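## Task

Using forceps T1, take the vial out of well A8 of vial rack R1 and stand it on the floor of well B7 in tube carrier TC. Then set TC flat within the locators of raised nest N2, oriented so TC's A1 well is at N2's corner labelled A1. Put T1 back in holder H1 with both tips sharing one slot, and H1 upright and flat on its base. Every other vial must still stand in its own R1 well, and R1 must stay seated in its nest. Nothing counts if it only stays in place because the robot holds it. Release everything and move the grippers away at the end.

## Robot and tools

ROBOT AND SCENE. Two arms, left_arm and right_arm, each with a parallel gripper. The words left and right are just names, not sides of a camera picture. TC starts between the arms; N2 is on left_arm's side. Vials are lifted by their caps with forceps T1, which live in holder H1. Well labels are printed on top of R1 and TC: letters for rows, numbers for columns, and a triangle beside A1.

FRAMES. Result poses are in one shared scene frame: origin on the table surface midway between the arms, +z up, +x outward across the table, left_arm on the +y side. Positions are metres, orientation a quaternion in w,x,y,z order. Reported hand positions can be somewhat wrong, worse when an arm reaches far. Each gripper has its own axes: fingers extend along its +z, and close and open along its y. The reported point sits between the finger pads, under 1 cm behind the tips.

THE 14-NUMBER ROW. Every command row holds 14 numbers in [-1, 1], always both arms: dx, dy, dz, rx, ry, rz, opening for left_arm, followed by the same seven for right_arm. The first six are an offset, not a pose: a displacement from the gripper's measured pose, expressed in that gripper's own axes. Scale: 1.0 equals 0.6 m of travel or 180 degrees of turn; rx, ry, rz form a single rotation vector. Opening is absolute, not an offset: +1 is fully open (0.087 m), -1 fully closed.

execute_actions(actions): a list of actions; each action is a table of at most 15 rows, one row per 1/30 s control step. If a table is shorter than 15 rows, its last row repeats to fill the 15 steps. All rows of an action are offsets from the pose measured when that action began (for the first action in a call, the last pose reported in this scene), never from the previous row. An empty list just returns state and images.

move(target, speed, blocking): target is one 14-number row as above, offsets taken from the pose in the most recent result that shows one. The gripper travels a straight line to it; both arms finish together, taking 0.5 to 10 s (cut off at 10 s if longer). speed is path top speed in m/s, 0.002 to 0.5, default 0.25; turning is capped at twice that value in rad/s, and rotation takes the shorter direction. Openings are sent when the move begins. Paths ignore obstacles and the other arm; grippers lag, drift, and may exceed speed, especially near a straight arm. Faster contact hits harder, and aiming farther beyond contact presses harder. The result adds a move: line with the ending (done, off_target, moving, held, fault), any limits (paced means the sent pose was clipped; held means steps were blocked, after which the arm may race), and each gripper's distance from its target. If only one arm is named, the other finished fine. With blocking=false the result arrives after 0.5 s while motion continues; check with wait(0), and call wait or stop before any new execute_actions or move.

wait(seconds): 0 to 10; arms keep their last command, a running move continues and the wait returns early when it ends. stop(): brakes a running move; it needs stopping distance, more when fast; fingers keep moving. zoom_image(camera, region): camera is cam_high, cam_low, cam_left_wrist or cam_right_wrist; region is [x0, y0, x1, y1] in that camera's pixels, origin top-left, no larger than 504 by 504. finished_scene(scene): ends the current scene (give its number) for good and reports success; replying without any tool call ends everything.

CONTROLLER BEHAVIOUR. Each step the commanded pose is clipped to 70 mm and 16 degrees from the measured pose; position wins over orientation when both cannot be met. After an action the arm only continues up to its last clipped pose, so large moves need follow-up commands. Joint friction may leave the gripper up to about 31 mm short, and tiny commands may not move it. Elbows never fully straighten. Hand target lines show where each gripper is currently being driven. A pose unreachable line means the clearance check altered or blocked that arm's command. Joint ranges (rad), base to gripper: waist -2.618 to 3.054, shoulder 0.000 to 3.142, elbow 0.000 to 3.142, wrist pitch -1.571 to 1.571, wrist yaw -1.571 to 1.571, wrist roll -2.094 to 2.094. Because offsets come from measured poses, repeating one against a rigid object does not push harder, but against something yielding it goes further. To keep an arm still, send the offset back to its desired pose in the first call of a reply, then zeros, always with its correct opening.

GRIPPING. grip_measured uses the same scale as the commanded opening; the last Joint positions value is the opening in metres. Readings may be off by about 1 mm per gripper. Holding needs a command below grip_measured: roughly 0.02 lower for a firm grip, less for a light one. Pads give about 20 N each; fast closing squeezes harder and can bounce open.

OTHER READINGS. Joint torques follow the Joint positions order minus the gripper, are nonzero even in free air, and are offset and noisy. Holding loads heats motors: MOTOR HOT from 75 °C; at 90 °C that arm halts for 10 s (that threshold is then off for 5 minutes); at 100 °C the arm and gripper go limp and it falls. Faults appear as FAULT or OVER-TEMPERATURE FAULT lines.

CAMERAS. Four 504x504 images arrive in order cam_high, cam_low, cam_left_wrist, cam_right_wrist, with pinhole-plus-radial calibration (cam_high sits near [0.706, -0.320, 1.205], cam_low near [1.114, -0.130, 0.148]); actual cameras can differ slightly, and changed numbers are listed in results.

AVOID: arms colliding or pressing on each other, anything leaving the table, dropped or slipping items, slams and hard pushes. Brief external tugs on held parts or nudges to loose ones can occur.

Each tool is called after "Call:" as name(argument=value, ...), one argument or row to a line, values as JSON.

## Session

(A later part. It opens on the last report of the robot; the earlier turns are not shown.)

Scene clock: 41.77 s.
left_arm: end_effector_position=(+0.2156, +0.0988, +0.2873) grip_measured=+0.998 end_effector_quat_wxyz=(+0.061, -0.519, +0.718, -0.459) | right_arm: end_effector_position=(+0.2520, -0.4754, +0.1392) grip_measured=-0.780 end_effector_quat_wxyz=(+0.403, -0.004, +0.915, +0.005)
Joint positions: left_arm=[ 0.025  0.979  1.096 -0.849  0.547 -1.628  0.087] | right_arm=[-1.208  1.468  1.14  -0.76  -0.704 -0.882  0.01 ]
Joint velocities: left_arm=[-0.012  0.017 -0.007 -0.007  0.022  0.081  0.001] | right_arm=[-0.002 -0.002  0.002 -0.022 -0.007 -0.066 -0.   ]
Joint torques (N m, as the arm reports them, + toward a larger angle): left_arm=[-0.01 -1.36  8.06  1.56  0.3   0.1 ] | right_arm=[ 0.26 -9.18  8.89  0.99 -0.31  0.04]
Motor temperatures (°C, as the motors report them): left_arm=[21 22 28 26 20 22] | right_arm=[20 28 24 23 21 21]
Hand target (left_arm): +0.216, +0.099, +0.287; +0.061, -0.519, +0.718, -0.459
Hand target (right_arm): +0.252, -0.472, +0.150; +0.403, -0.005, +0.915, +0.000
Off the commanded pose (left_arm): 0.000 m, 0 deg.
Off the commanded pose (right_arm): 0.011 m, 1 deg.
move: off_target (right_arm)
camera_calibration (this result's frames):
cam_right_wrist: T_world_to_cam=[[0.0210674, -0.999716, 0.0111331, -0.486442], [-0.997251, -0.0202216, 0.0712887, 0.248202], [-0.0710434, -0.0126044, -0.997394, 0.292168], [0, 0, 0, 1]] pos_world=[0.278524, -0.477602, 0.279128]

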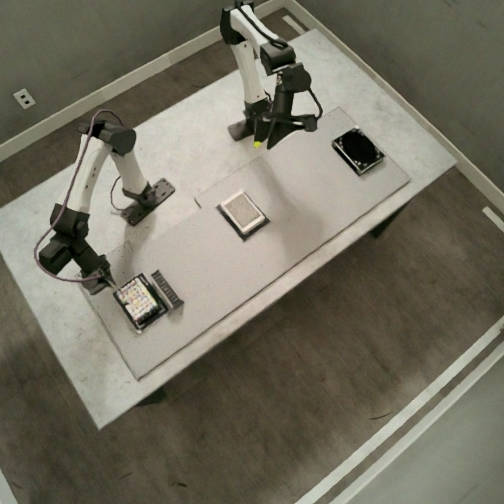

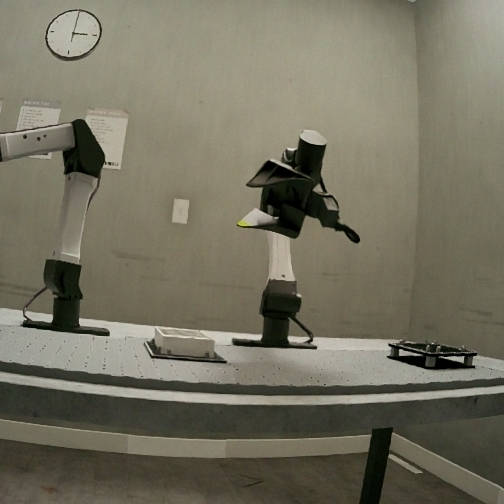

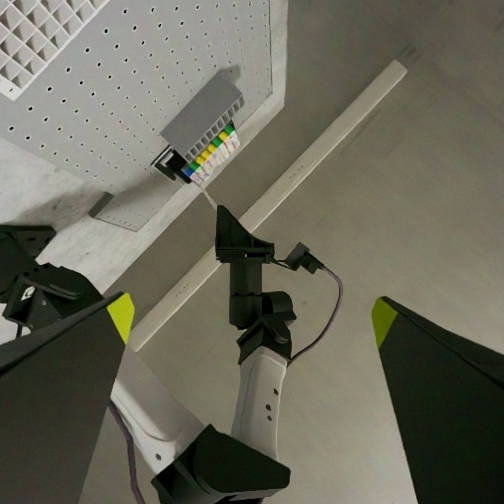

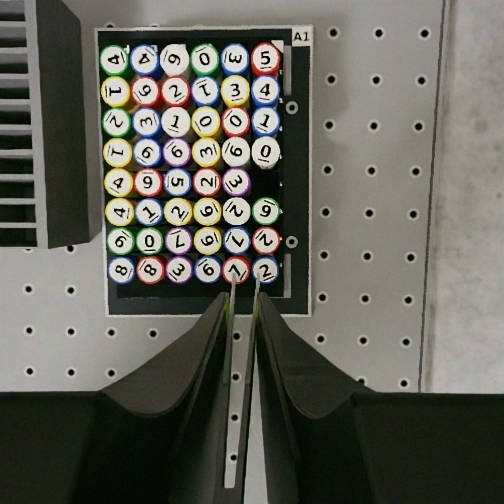

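Call:
move(
  target=[0,0,0,0,0,0,1,0,-0.024,0,0,0,0,-0.78],
  speed=0.03,
)

Scene clock: 42.87 s.
left_arm: end_effector_position=(+0.2156, +0.0988, +0.2873) grip_measured=+0.998 end_effector_quat_wxyz=(+0.061, -0.519, +0.718, -0.459) | right_arm: end_effector_position=(+0.2517, -0.4859, +0.1397) grip_measured=-0.780 end_effector_quat_wxyz=(+0.403, -0.004, +0.915, +0.000)
Joint positions: left_arm=[ 0.025  0.979  1.096 -0.849  0.547 -1.628  0.087] | right_arm=[-1.224  1.497  1.168 -0.762 -0.706 -0.898  0.01 ]
Joint velocities: left_arm=[-0.002  0.002 -0.012  0.037 -0.007  0.037  0.   ] | right_arm=[-0.002  0.002  0.007 -0.11   0.037  0.007  0.   ]
Joint torques (N m, as the arm reports them, + toward a larger angle): left_arm=[ 0.09 -1.48  7.98  1.57  0.31  0.12] | right_arm=[-1.15 -5.66  9.22  1.09 -0.47 -0.12]
Motor temperatures (°C, as the motors report them): left_arm=[21 22 28 26 20 22] | right_arm=[20 28 25 23 21 21]
Hand target (left_arm): +0.216, +0.099, +0.287; +0.061, -0.519, +0.718, -0.459
Hand target (right_arm): +0.252, -0.490, +0.139; +0.403, -0.004, +0.915, +0.005
Off the commanded pose (left_arm): 0.000 m, 0 deg.
Off the commanded pose (right_arm): 0.004 m, 1 deg.
move: done
camera_calibration (this result's frames):
cam_right_wrist: T_world_to_cam=[[0.016789, -0.999661, 0.0199231, -0.49705], [-0.997369, -0.0153385, 0.0708477, 0.2501], [-0.0705181, -0.0210602, -0.997288, 0.288199], [0, 0, 0, 1]] pos_world=[0.27811, -0.486975, 0.279601]

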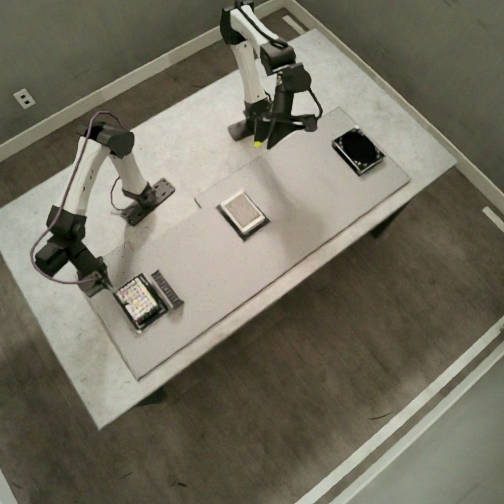

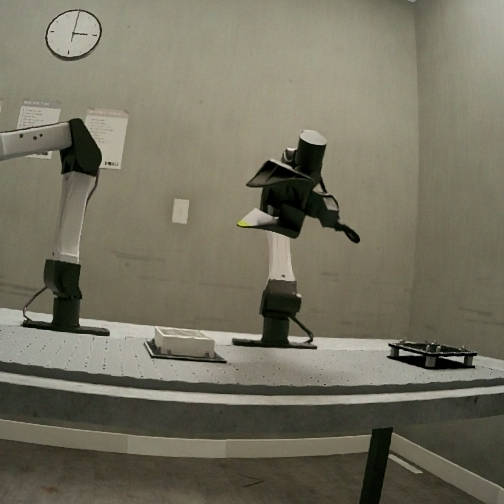

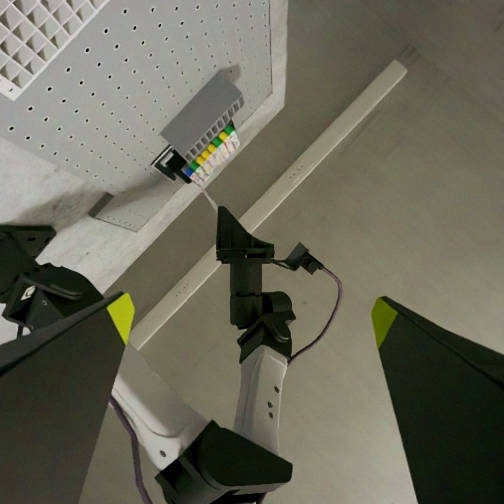

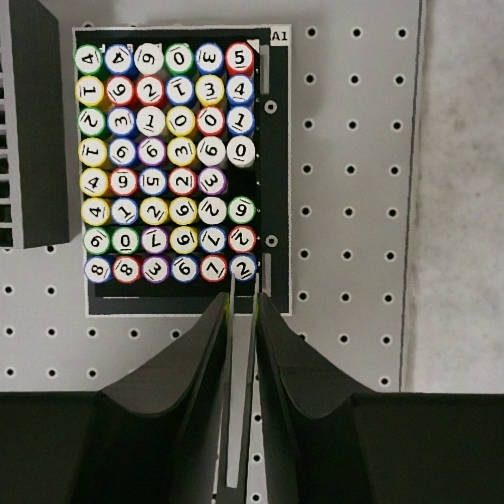

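Aligned. Open slightly and descend.

Call:
move(
  target=[0,0,0,0,0,0,1,0.04,0.002,0.042,0,0,0,-0.73],
  speed=0.02,
)

Call:
zoom_image(
  camera="cam_right_wrist",
  region=[170, 210, 310, 330],
)

Call:
zoom_image(
  camera="cam_left_wrist",
  region=[150, 130, 270, 230],
)

Scene clock: 45.33 s.
left_arm: end_effector_position=(+0.2156, +0.0988, +0.2873) grip_measured=+0.998 end_effector_quat_wxyz=(+0.061, -0.519, +0.718, -0.459) | right_arm: end_effector_position=(+0.2556, -0.4911, +0.1211) grip_measured=-0.730 end_effector_quat_wxyz=(+0.415, -0.013, +0.909, -0.017)
Joint positions: left_arm=[ 0.025  0.979  1.096 -0.849  0.547 -1.628  0.087] | right_arm=[-1.224  1.497  1.076 -0.623 -0.712 -0.898  0.012]
Joint velocities: left_arm=[ 0.007  0.007 -0.002 -0.066 -0.037  0.022 -0.001] | right_arm=[-0.002  0.002 -0.017 -0.007 -0.022  0.022 -0.001]
Joint torques (N m, as the arm reports them, + toward a larger angle): left_arm=[ 0.08 -1.47  8.08  1.58  0.33  0.1 ] | right_arm=[ 0.07 -5.97  5.09  1.28 -0.3   0.02]
Motor temperatures (°C, as the motors report them): left_arm=[21 22 28 26 20 22] | right_arm=[20 28 25 23 21 21]
Hand target (left_arm): +0.216, +0.099, +0.287; +0.061, -0.519, +0.718, -0.459
Hand target (right_arm): +0.253, -0.484, +0.105; +0.403, -0.004, +0.915, +0.000
Off the commanded pose (left_arm): 0.000 m, 0 deg.
Off the commanded pose (right_arm): 0.017 m, 3 deg.
move: off_target (right_arm)
camera_calibration (this result's frames):
cam_right_wrist: T_world_to_cam=[[0.0189301, -0.998104, 0.058562, -0.506402], [-0.99887, -0.016326, 0.0446305, 0.258311], [-0.0435899, -0.0593407, -0.997286, 0.244182], [0, 0, 0, 1]] pos_world=[0.27825, -0.486735, 0.261647]

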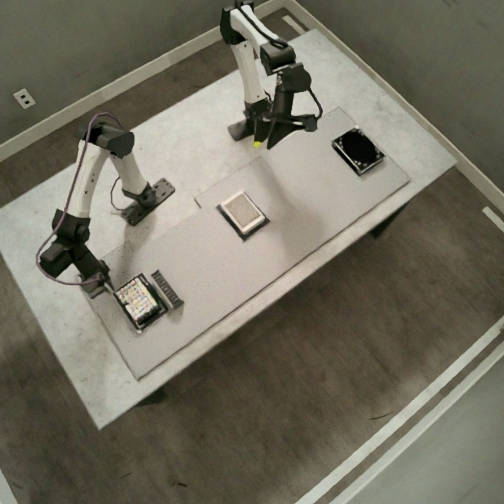

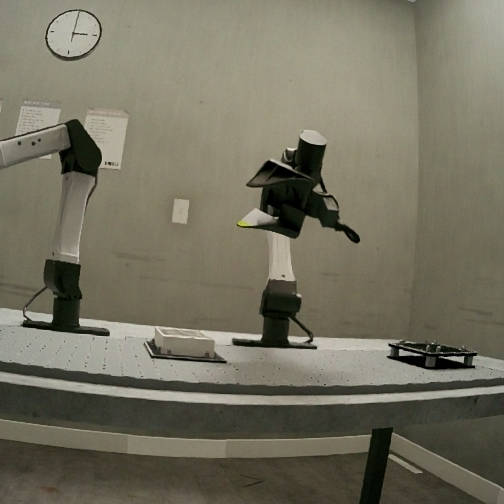

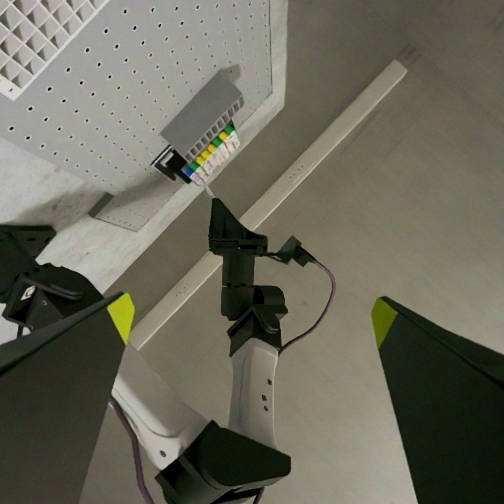

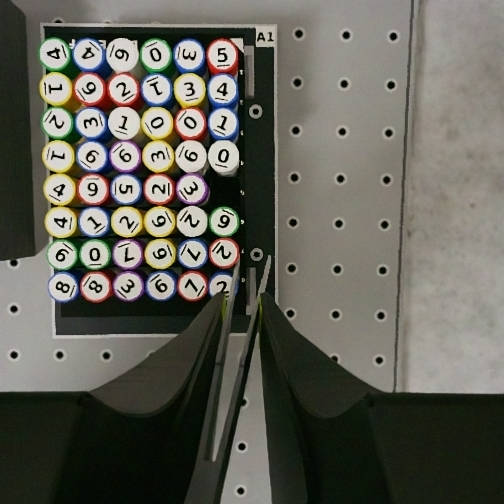

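Region (170, 210, 310, 330) of cam_right_wrist's 504x504 image, scaled by 3.600, with more detail than that image has; it fills the top 432 rows of this view, and the rest is white.

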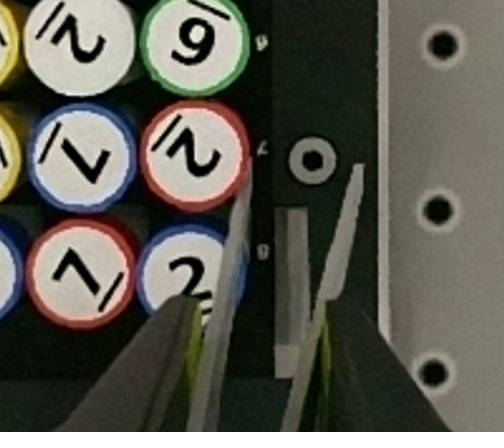

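Region (150, 130, 270, 230) of cam_left_wrist's 504x504 image, scaled by 4.200, with more detail than that image has.

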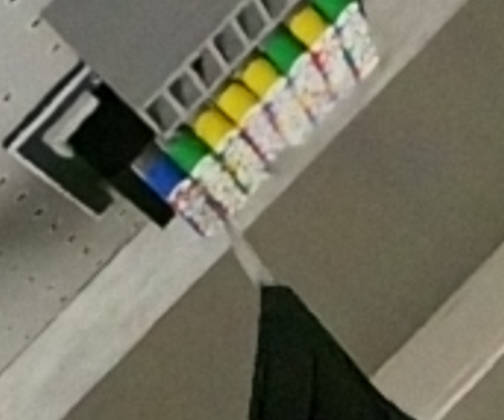

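Call:
move(
  target=[0,0,0,0,0,0,1,-0.045,0,-0.045,0,0,0,-0.75],
  speed=0.02,
)

Call:
zoom_image(
  camera="cam_left_wrist",
  region=[150, 130, 270, 230],
)

Scene clock: 47.90 s.
left_arm: end_effector_position=(+0.2156, +0.0988, +0.2873) grip_measured=+0.998 end_effector_quat_wxyz=(+0.061, -0.519, +0.718, -0.459) | right_arm: end_effector_position=(+0.2554, -0.4907, +0.1468) grip_measured=-0.750 end_effector_quat_wxyz=(+0.411, -0.010, +0.911, -0.009)
Joint positions: left_arm=[ 0.025  0.979  1.096 -0.849  0.547 -1.628  0.087] | right_arm=[-1.224  1.497  1.185 -0.751 -0.712 -0.898  0.011]
Joint velocities: left_arm=[-0.022 -0.002  0.012 -0.022 -0.037 -0.007 -0.   ] | right_arm=[ 0.002 -0.017  0.002  0.007 -0.022  0.037 -0.   ]
Joint torques (N m, as the arm reports them, + toward a larger angle): left_arm=[ 0.16 -1.54  8.02  1.57  0.31  0.11] | right_arm=[-0.92 -9.5   9.25  0.95 -0.43 -0.08]
Motor temperatures (°C, as the motors report them): left_arm=[21 22 28 26 20 22] | right_arm=[20 28 25 23 21 21]
Hand target (left_arm): +0.216, +0.099, +0.287; +0.061, -0.519, +0.718, -0.459
Hand target (right_arm): +0.253, -0.490, +0.159; +0.415, -0.013, +0.909, -0.017
Off the commanded pose (left_arm): 0.000 m, 0 deg.
Off the commanded pose (right_arm): 0.013 m, 1 deg.
move: off_target (right_arm)
camera_calibration (this result's frames):
cam_right_wrist: T_world_to_cam=[[0.0193818, -0.998929, 0.0420214, -0.505579], [-0.99843, -0.0171289, 0.0533272, 0.255161], [-0.0525503, -0.042989, -0.997693, 0.280195], [0, 0, 0, 1]] pos_world=[0.279283, -0.488621, 0.287186]

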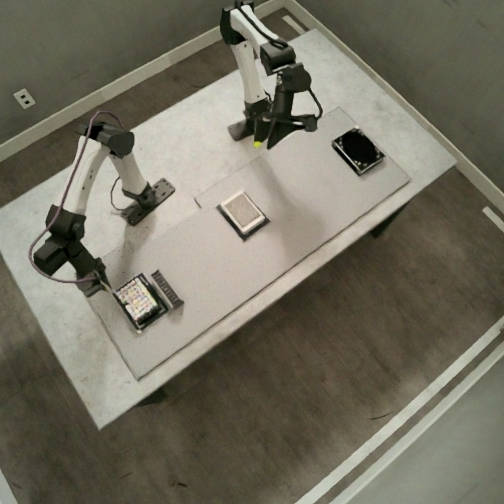

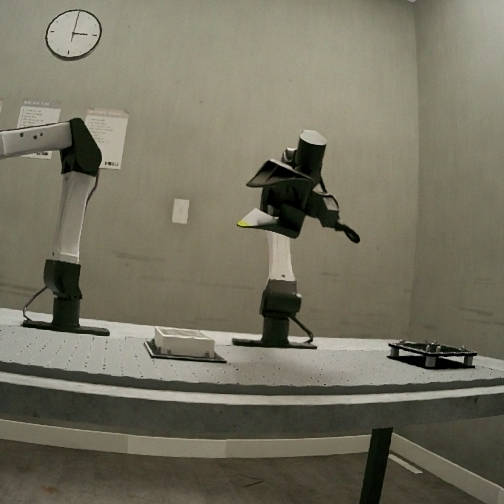

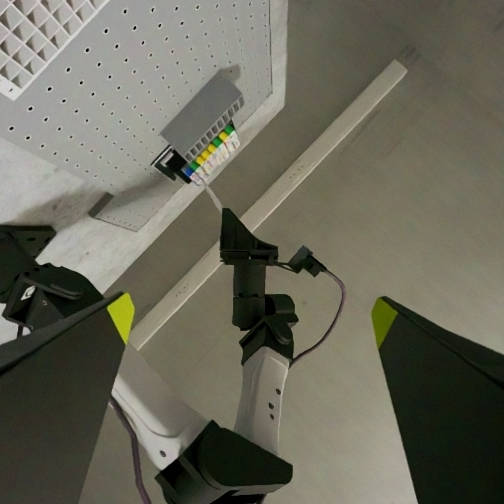

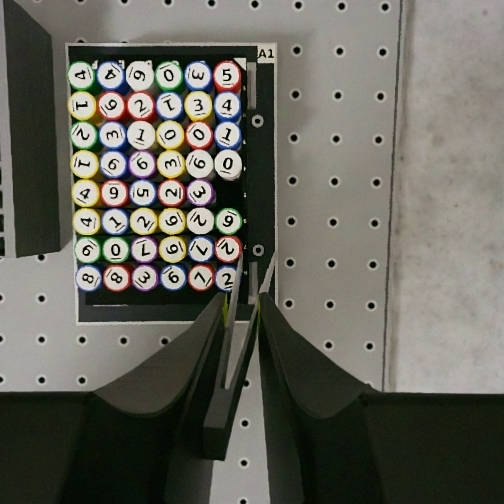

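Region (150, 130, 270, 230) of cam_left_wrist's 504x504 image, scaled by 4.200, with more detail than that image has.

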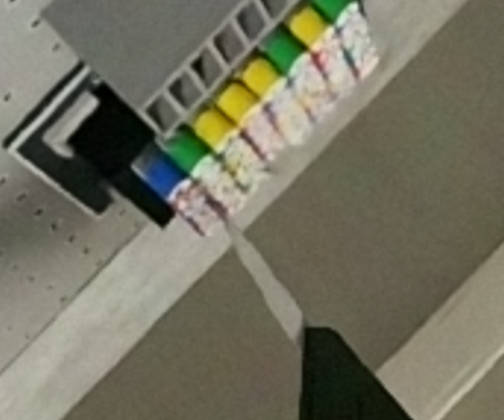

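Call:
move(
  target=[0,0,0,0,0,0,1,-0.04,0.03,-0.06,-0.02,0.02,0.02,-0.76],
  speed=0.02,
)

Call:
zoom_image(
  camera="cam_left_wrist",
  region=[150, 130, 270, 230],
)

Scene clock: 52.80 s.
left_arm: end_effector_position=(+0.2156, +0.0988, +0.2873) grip_measured=+0.998 end_effector_quat_wxyz=(+0.061, -0.519, +0.718, -0.459) | right_arm: end_effector_position=(+0.2448, -0.4719, +0.1885) grip_measured=-0.760 end_effector_quat_wxyz=(+0.390, +0.007, +0.920, +0.028)
Joint positions: left_arm=[ 0.025  0.979  1.096 -0.849  0.547 -1.628  0.087] | right_arm=[-1.224  1.497  1.381 -1.041 -0.711 -0.898  0.011]
Joint velocities: left_arm=[ 0.002 -0.042  0.002 -0.007  0.007 -0.007 -0.001] | right_arm=[ 0.012 -0.002  0.002 -0.037  0.007  0.007  0.   ]
Joint torques (N m, as the arm reports them, + toward a larger angle): left_arm=[ 0.09 -1.4   8.08  1.57  0.33  0.09] | right_arm=[ 0.   -6.2   8.99  0.91 -0.3  -0.13]
Motor temperatures (°C, as the motors report them): left_arm=[21 22 29 26 20 22] | right_arm=[20 28 25 22 21 21]
Hand target (left_arm): +0.216, +0.099, +0.287; +0.061, -0.519, +0.718, -0.459
Hand target (right_arm): +0.245, -0.472, +0.188; +0.383, +0.007, +0.923, +0.032
Off the commanded pose (left_arm): 0.000 m, 0 deg.
Off the commanded pose (right_arm): 0.001 m, 1 deg.
move: done
camera_calibration (this result's frames):
cam_right_wrist: T_world_to_cam=[[0.0187389, -0.999005, -0.040477, -0.472742], [-0.994941, -0.0226285, 0.0978796, 0.230893], [-0.0986982, 0.0384381, -0.994375, 0.371159], [0, 0, 0, 1]] pos_world=[0.275216, -0.481314, 0.327336]

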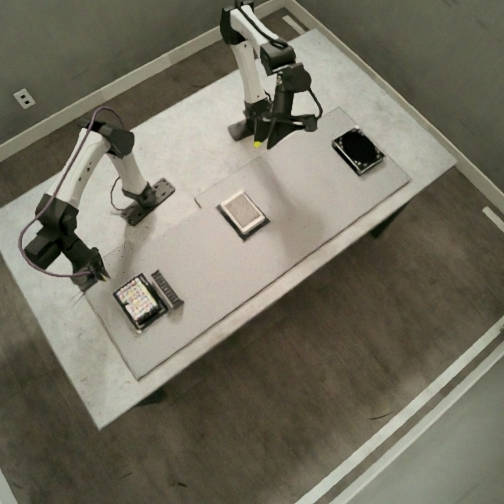

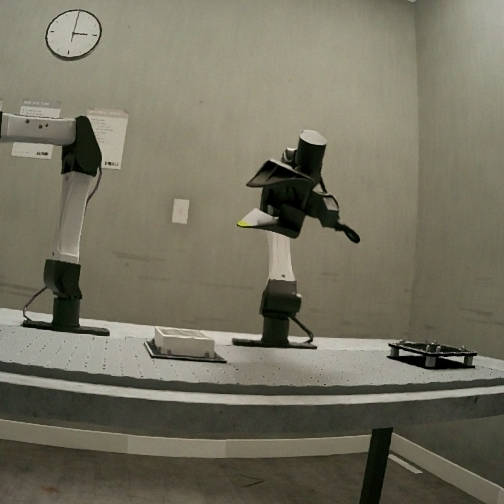

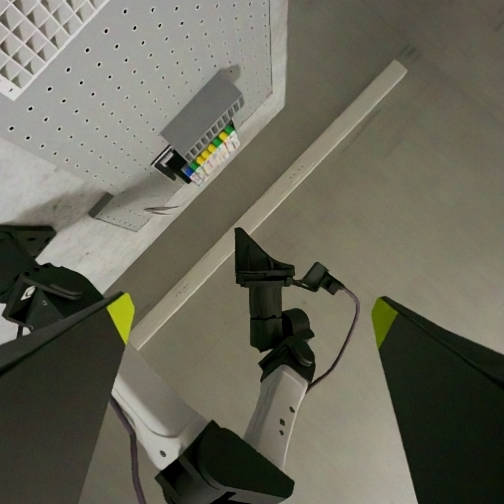

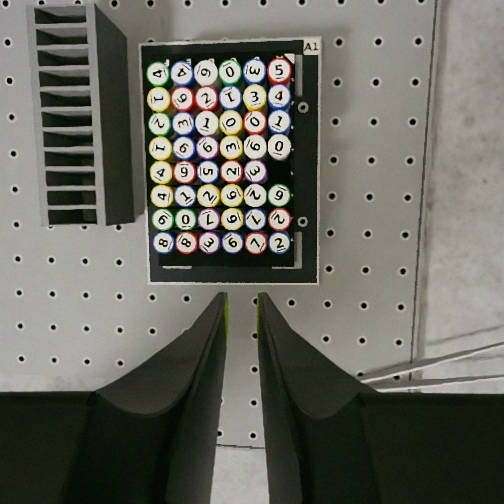

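Region (150, 130, 270, 230) of cam_left_wrist's 504x504 image, scaled by 4.200, with more detail than that image has.

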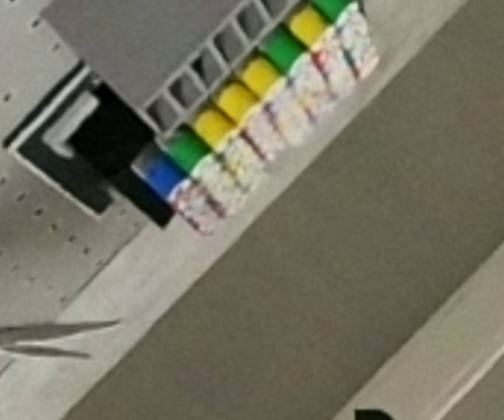

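Call:
move(
  target=[0,0,0,0,0,0,1,0.102,-0.032,0.102,-0.083,0.249,-0.241,-0.5],
  speed=0.06,
)

Scene clock: 63.43 s.
left_arm: end_effector_position=(+0.2156, +0.0988, +0.2873) grip_measured=+0.998 end_effector_quat_wxyz=(+0.061, -0.519, +0.718, -0.459) | right_arm: end_effector_position=(+0.2473, -0.4865, +0.1062) grip_measured=-0.500 end_effector_quat_wxyz=(+0.019, -0.374, +0.927, -0.007)
Joint positions: left_arm=[ 0.025  0.979  1.096 -0.849  0.547 -1.628  0.087] | right_arm=[-0.867  1.824  1.535 -1.253 -0.027 -1.479  0.022]
Joint velocities: left_arm=[-0.007 -0.007  0.002  0.022 -0.095  0.037 -0.   ] | right_arm=[-0.007  0.007 -0.012  0.037  0.051 -0.081 -0.001]
Joint torques (N m, as the arm reports them, + toward a larger angle): left_arm=[ 0.1  -1.52  7.99  1.58  0.32  0.1 ] | right_arm=[ 0.17 -8.07  6.99  0.29 -0.05 -0.11]
Motor temperatures (°C, as the motors report them): left_arm=[21 22 29 27 20 22] | right_arm=[20 28 26 22 21 21]
Hand target (left_arm): +0.216, +0.099, +0.287; +0.061, -0.519, +0.718, -0.459
Hand target (right_arm): +0.246, -0.485, +0.100; +0.005, -0.383, +0.924, +0.006
Off the commanded pose (left_arm): 0.000 m, 0 deg.
Off the commanded pose (right_arm): 0.005 m, 3 deg.
move: off_target (right_arm)
camera_calibration (this result's frames):
cam_right_wrist: T_world_to_cam=[[0.706806, -0.706705, 0.0315103, -0.526225], [-0.471971, -0.437922, 0.765158, -0.161151], [-0.526942, -0.555691, -0.643071, 0.0696764], [0, 0, 0, 1]] pos_world=[0.332596, -0.403739, 0.184695]

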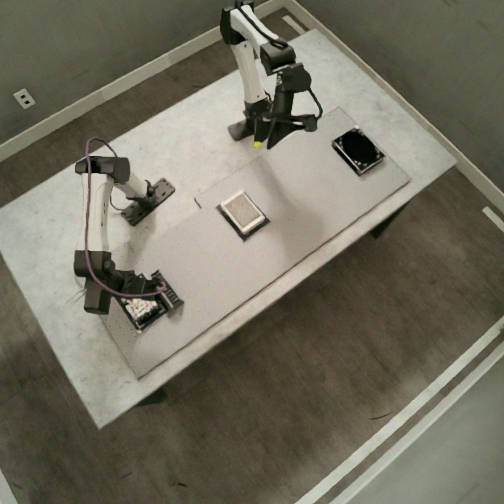

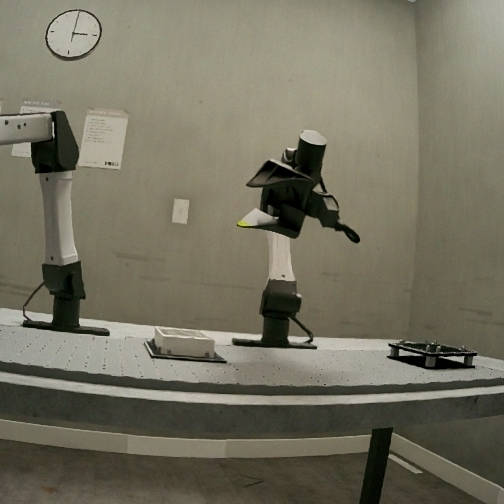

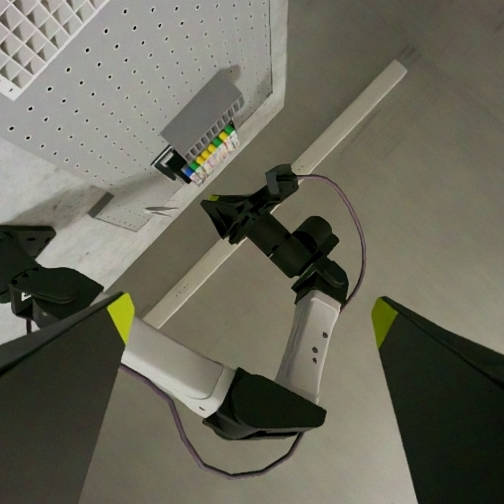

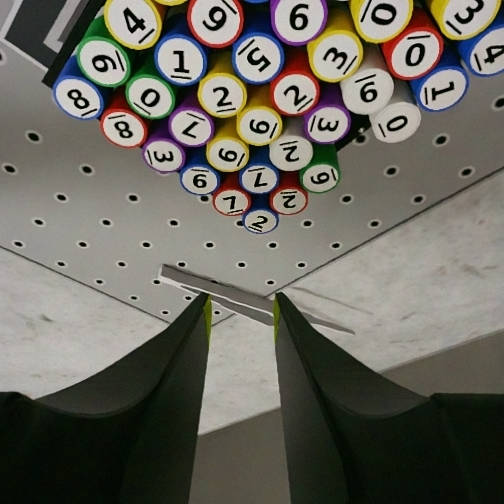

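Call:
move(
  target=[0,0,0,0,0,0,1,0.017,-0.015,0.055,0,0.01,0,-0.5],
  speed=0.03,
)

Scene clock: 65.40 s.
left_arm: end_effector_position=(+0.2156, +0.0988, +0.2873) grip_measured=+0.998 end_effector_quat_wxyz=(+0.061, -0.519, +0.718, -0.459) | right_arm: end_effector_position=(+0.2532, -0.4989, +0.0874) grip_measured=-0.500 end_effector_quat_wxyz=(+0.017, -0.373, +0.927, -0.025)
Joint positions: left_arm=[ 0.025  0.979  1.096 -0.849  0.547 -1.628  0.087] | right_arm=[-0.873  1.85   1.49  -1.151 -0.008 -1.483  0.022]
Joint velocities: left_arm=[ 0.002  0.007  0.032 -0.037 -0.022  0.022 -0.001] | right_arm=[ 0.012 -0.002 -0.012  0.007 -0.022 -0.095 -0.001]
Joint torques (N m, as the arm reports them, + toward a larger angle): left_arm=[ 0.18 -1.39  7.9   1.53  0.32  0.09] | right_arm=[-1.22 -8.48  4.66  0.61 -0.02 -0.08]
Motor temperatures (°C, as the motors report them): left_arm=[21 22 29 27 20 22] | right_arm=[20 28 26 22 21 21]
Hand target (left_arm): +0.216, +0.099, +0.287; +0.061, -0.519, +0.718, -0.459
Hand target (right_arm): +0.247, -0.500, +0.073; +0.004, -0.374, +0.927, -0.012
Off the commanded pose (left_arm): 0.000 m, 0 deg.
Off the commanded pose (right_arm): 0.015 m, 2 deg.
move: off_target (right_arm)
camera_calibration (this result's frames):
cam_right_wrist: T_world_to_cam=[[0.704109, -0.707293, 0.0629906, -0.540958], [-0.480958, -0.409764, 0.775095, -0.13402], [-0.522408, -0.576047, -0.628697, 0.0411993], [0, 0, 0, 1]] pos_world=[0.337958, -0.4138, 0.163855]

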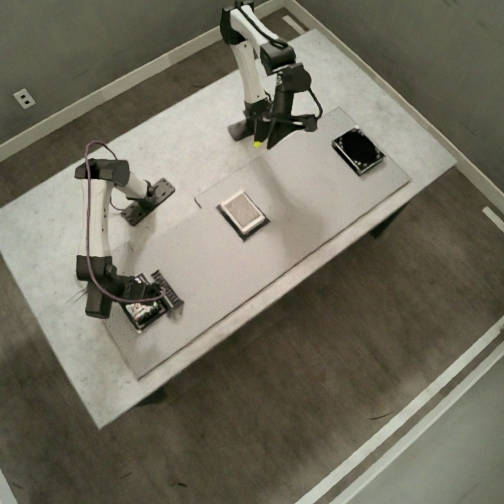

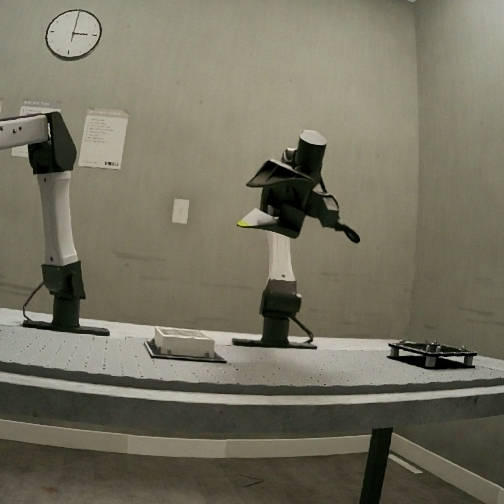

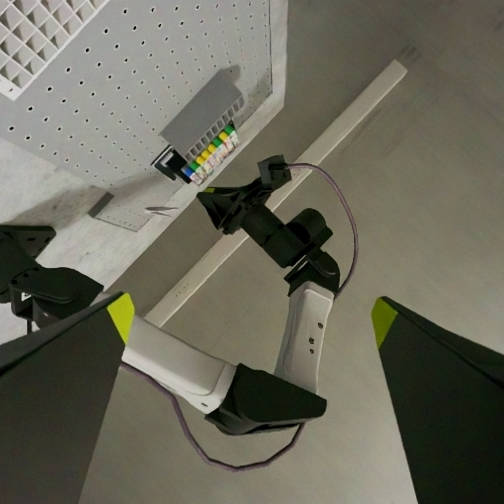

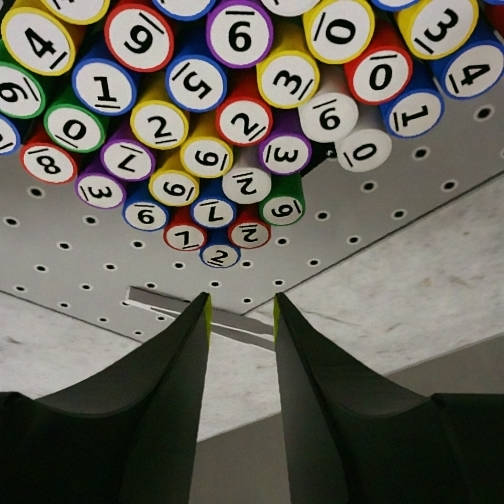

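Call:
move(
  target=[0,0,0,0,0,0,1,0.012,0.018,0.035,-0.008,0.01,0,-0.5],
  speed=0.03,
)

Scene clock: 67.23 s.
left_arm: end_effector_position=(+0.2156, +0.0988, +0.2873) grip_measured=+0.998 end_effector_quat_wxyz=(+0.061, -0.519, +0.718, -0.459) | right_arm: end_effector_position=(+0.2461, -0.4968, +0.0728) grip_measured=-0.500 end_effector_quat_wxyz=(+0.005, -0.373, +0.928, -0.021)
Joint positions: left_arm=[ 0.025  0.979  1.096 -0.849  0.547 -1.628  0.087] | right_arm=[-0.873  1.85   1.429 -1.108  0.01  -1.483  0.022]
Joint velocities: left_arm=[-0.007  0.002 -0.007  0.022 -0.007  0.095  0.   ] | right_arm=[-0.012  0.002 -0.012  0.066  0.022  0.037 -0.   ]
Joint torques (N m, as the arm reports them, + toward a larger angle): left_arm=[ 0.2  -1.49  8.11  1.6   0.34  0.08] | right_arm=[ -0.84 -10.13   4.49   0.59  -0.02  -0.04]
Motor temperatures (°C, as the motors report them): left_arm=[21 22 29 27 20 22] | right_arm=[20 29 26 22 21 21]
Hand target (left_arm): +0.216, +0.099, +0.287; +0.061, -0.519, +0.718, -0.459
Hand target (right_arm): +0.241, -0.497, +0.066; -0.003, -0.373, +0.928, -0.019
Off the commanded pose (left_arm): 0.000 m, 0 deg.
Off the commanded pose (right_arm): 0.008 m, 1 deg.
move: done
camera_calibration (this result's frames):
cam_right_wrist: T_world_to_cam=[[0.70511, -0.707559, 0.0466894, -0.532758], [-0.462011, -0.408466, 0.787211, -0.13006], [-0.537927, -0.576641, -0.614914, 0.0320671], [0, 0, 0, 1]] pos_world=[0.332814, -0.411591, 0.146977]

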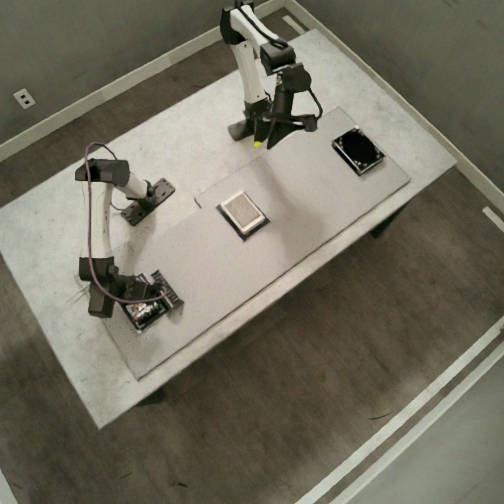

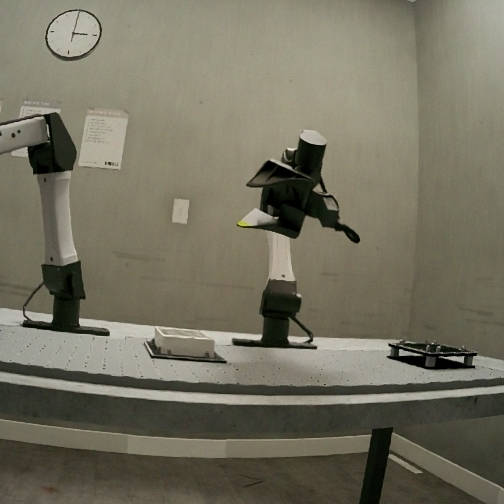

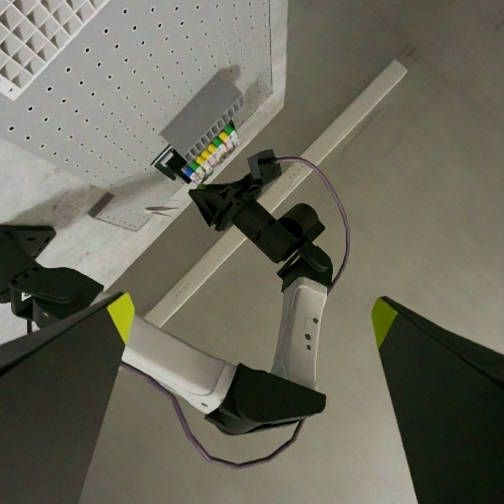

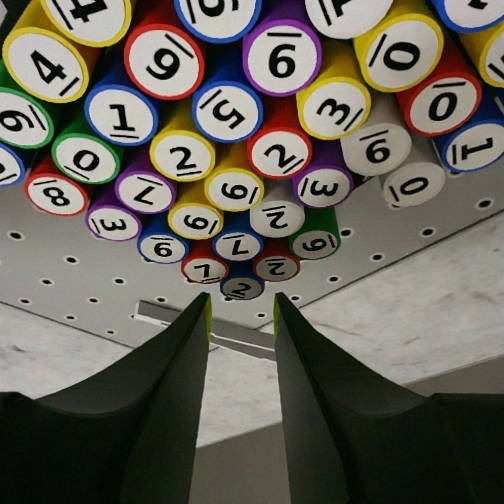

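Call:
move(
  target=[0,0,0,0,0,0,1,0.004,0,0.04,0,0,0,-0.5],
  speed=0.02,
)

Call:
move(
  target=[0,0,0,0,0,0,1,0,0,0,0,0,0,-0.73],
)

Call:
move(
  target=[0,0,0,0,0,0,1,0,0,-0.12,0,0,0,-0.73],
  speed=0.03,
)

Scene clock: 69.03 s.
left_arm: end_effector_position=(+0.2156, +0.0988, +0.2873) grip_measured=+0.998 end_effector_quat_wxyz=(+0.061, -0.519, +0.718, -0.459) | right_arm: end_effector_position=(+0.2498, -0.5002, +0.0633) grip_measured=-0.500 end_effector_quat_wxyz=(+0.011, -0.373, +0.927, -0.034)
Joint positions: left_arm=[ 0.025  0.979  1.096 -0.849  0.547 -1.628  0.087] | right_arm=[-0.873  1.85   1.389 -1.04   0.011 -1.483  0.022]
Joint velocities: left_arm=[ 0.012 -0.007 -0.007  0.007  0.022 -0.037  0.001] | right_arm=[ 0.002 -0.012  0.002  0.037 -0.037  0.037 -0.001]
Joint torques (N m, as the arm reports them, + toward a larger angle): left_arm=[ 0.01 -1.51  8.02  1.59  0.36  0.11] | right_arm=[-1.25 -8.63  4.17  0.7  -0.13 -0.14]
Motor temperatures (°C, as the motors report them): left_arm=[21 22 30 27 20 22] | right_arm=[20 29 26 22 21 21]
Hand target (left_arm): +0.216, +0.099, +0.287; +0.061, -0.519, +0.718, -0.459
Hand target (right_arm): +0.245, -0.499, +0.049; +0.005, -0.373, +0.928, -0.021
Off the commanded pose (left_arm): 0.000 m, 0 deg.
Off the commanded pose (right_arm): 0.015 m, 2 deg.
move: off_target (right_arm)
camera_calibration (this result's frames):
cam_right_wrist: T_world_to_cam=[[0.703819, -0.706422, 0.0748773, -0.538229], [-0.478155, -0.393147, 0.785368, -0.110522], [-0.525364, -0.58856, -0.614484, 0.0170883], [0, 0, 0, 1]] pos_world=[0.334947, -0.413611, 0.137602]

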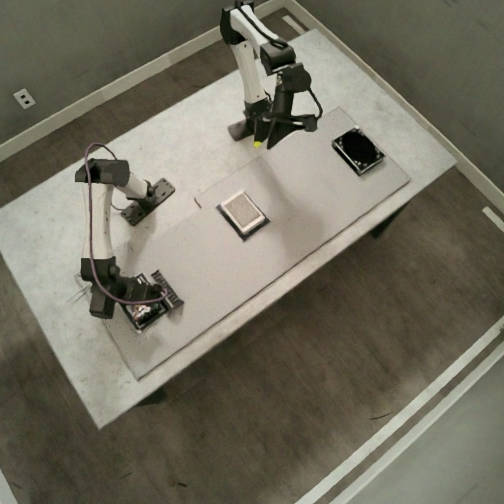

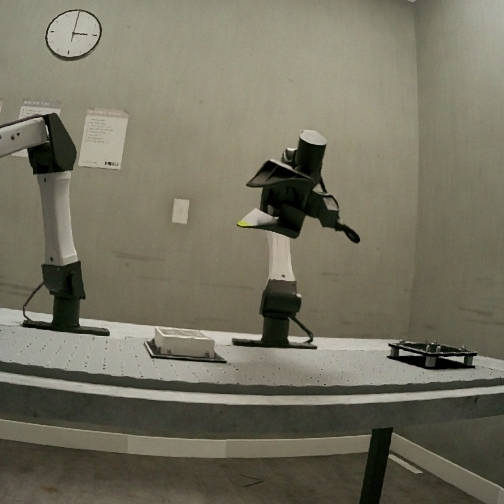

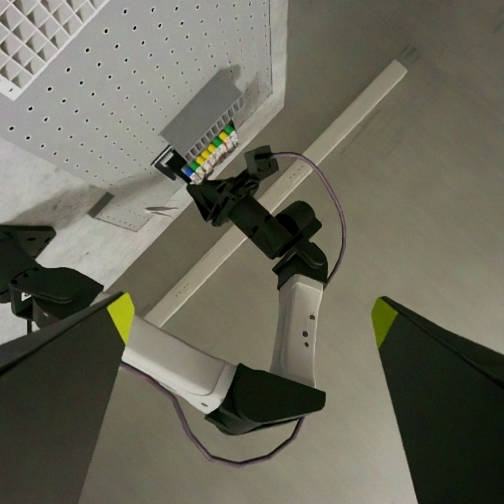

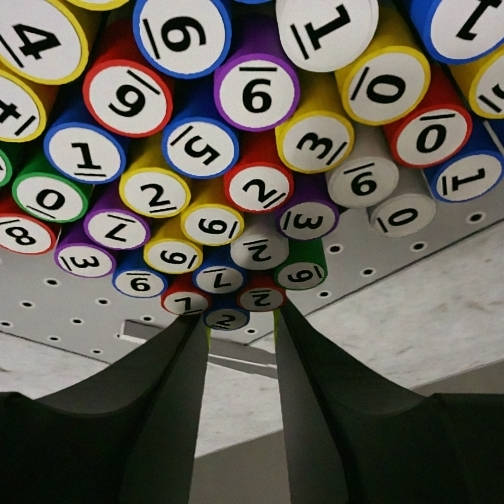

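Scene clock: 69.53 s.
left_arm: end_effector_position=(+0.2156, +0.0988, +0.2873) grip_measured=+0.998 end_effector_quat_wxyz=(+0.061, -0.519, +0.718, -0.459) | right_arm: end_effector_position=(+0.2481, -0.4988, +0.0632) grip_measured=-0.729 end_effector_quat_wxyz=(+0.009, -0.373, +0.927, -0.030)
Joint positions: left_arm=[ 0.025  0.979  1.096 -0.849  0.547 -1.628  0.087] | right_arm=[-0.873  1.85   1.389 -1.049  0.011 -1.483  0.012]
Joint velocities: left_arm=[-0.007 -0.012  0.012  0.081  0.007  0.095 -0.001] | right_arm=[ 0.002  0.007 -0.012 -0.051 -0.007 -0.051  0.   ]
Joint torques (N m, as the arm reports them, + toward a larger angle): left_arm=[ 0.11 -1.43  8.02  1.58  0.31  0.11] | right_arm=[ -0.55 -10.41   6.69   0.55  -0.16  -0.05]
Motor temperatures (°C, as the motors report them): left_arm=[21 22 30 27 20 22] | right_arm=[20 29 26 22 21 21]
Hand target (left_arm): +0.216, +0.099, +0.287; +0.061, -0.519, +0.718, -0.459
Hand target (right_arm): +0.250, -0.500, +0.063; +0.011, -0.373, +0.927, -0.034
Off the commanded pose (left_arm): 0.000 m, 0 deg.
Off the commanded pose (right_arm): 0.002 m, 1 deg.
move: done
camera_calibration (this result's frames):
cam_right_wrist: T_world_to_cam=[[0.704014, -0.707099, 0.0661484, -0.535868], [-0.473131, -0.397518, 0.786211, -0.114135], [-0.529633, -0.5848, -0.614408, 0.0199326], [0, 0, 0, 1]] pos_world=[0.333815, -0.412626, 0.137428]

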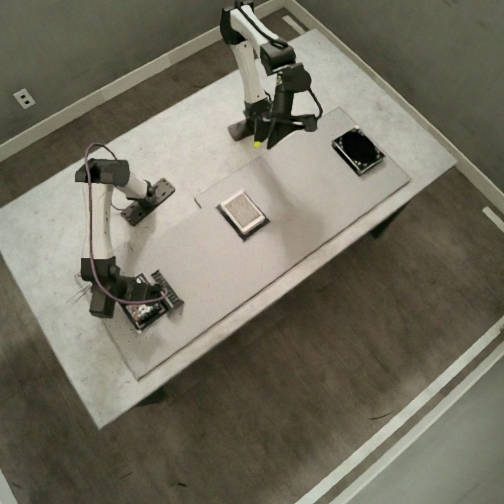

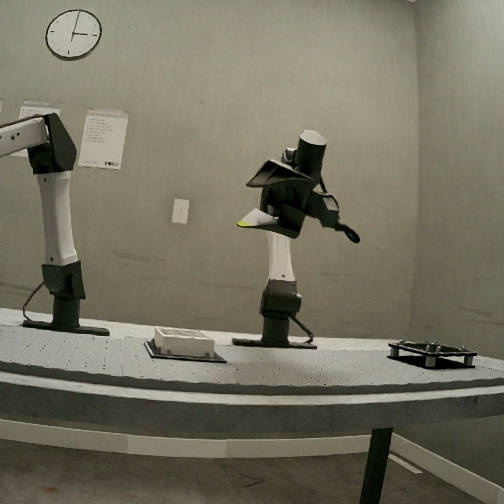

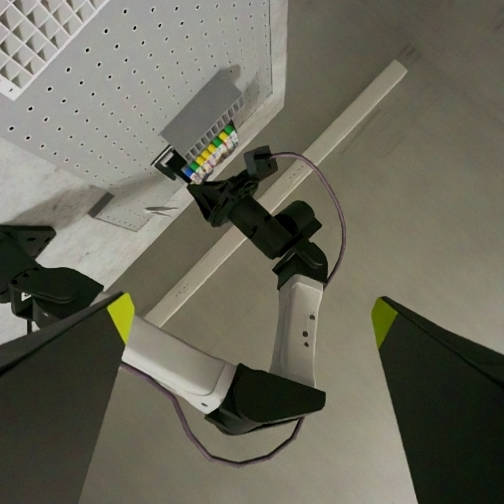

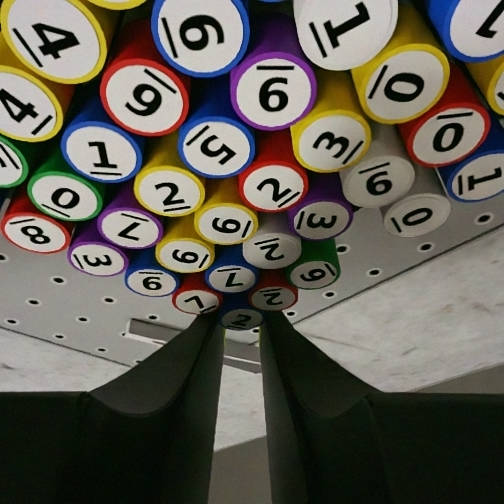

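Scene clock: 72.33 s.
left_arm: end_effector_position=(+0.2156, +0.0988, +0.2873) grip_measured=+0.998 end_effector_quat_wxyz=(+0.061, -0.519, +0.718, -0.459) | right_arm: end_effector_position=(+0.2451, -0.4962, +0.1260) grip_measured=-0.729 end_effector_quat_wxyz=(+0.006, -0.373, +0.928, -0.024)
Joint positions: left_arm=[ 0.025  0.979  1.096 -0.849  0.547 -1.628  0.087] | right_arm=[-0.873  1.823  1.606 -1.305  0.011 -1.483  0.012]
Joint velocities: left_arm=[-0.002 -0.017  0.007  0.066 -0.022 -0.095 -0.   ] | right_arm=[-0.002 -0.002  0.002 -0.051 -0.007 -0.022 -0.   ]
Joint torques (N m, as the arm reports them, + toward a larger angle): left_arm=[-0.02 -1.42  8.06  1.61  0.33  0.12] | right_arm=[ -0.22 -10.99   8.21   0.33  -0.12   0.  ]
Motor temperatures (°C, as the motors report them): left_arm=[21 22 30 27 20 22] | right_arm=[20 30 26 21 21 21]
Hand target (left_arm): +0.216, +0.099, +0.287; +0.061, -0.519, +0.718, -0.459
Hand target (right_arm): +0.246, -0.495, +0.135; +0.009, -0.373, +0.927, -0.030
Off the commanded pose (left_arm): 0.000 m, 0 deg.
Off the commanded pose (right_arm): 0.009 m, 1 deg.
move: done
camera_calibration (this result's frames):
cam_right_wrist: T_world_to_cam=[[0.704582, -0.707595, 0.0536122, -0.534879], [-0.465675, -0.404038, 0.787338, -0.169078], [-0.535455, -0.579709, -0.614187, 0.0623798], [0, 0, 0, 1]] pos_world=[0.331532, -0.410629, 0.20011]

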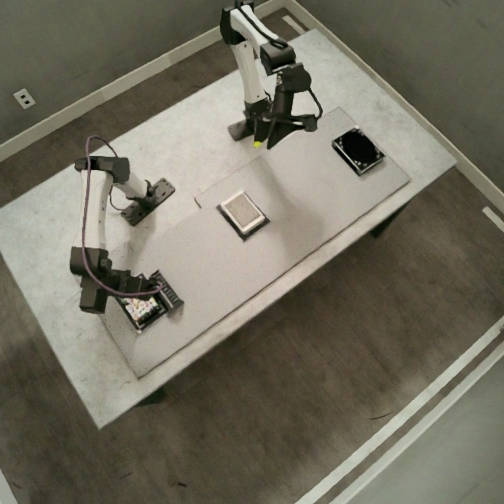

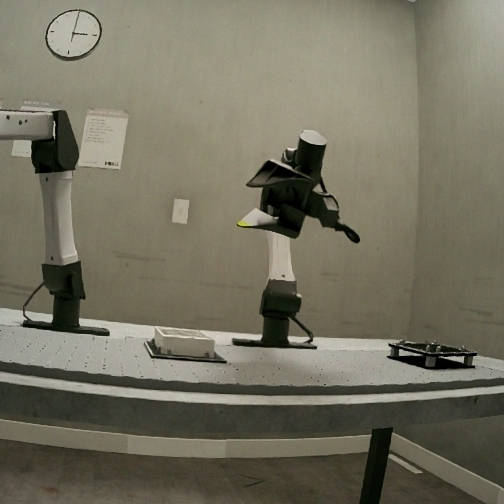

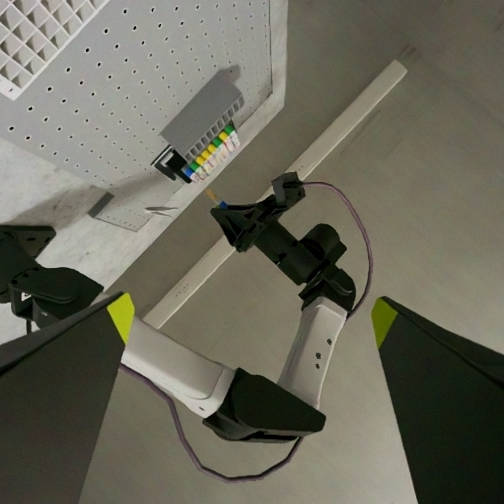

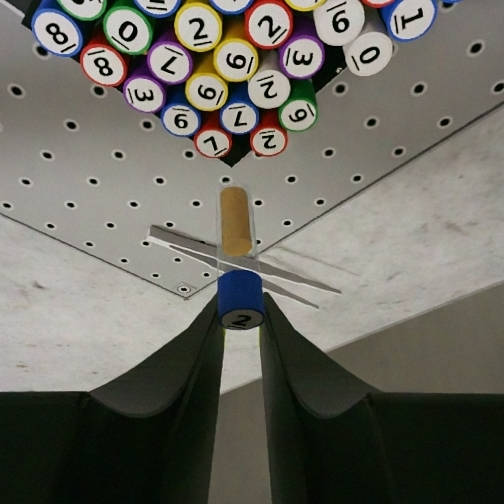

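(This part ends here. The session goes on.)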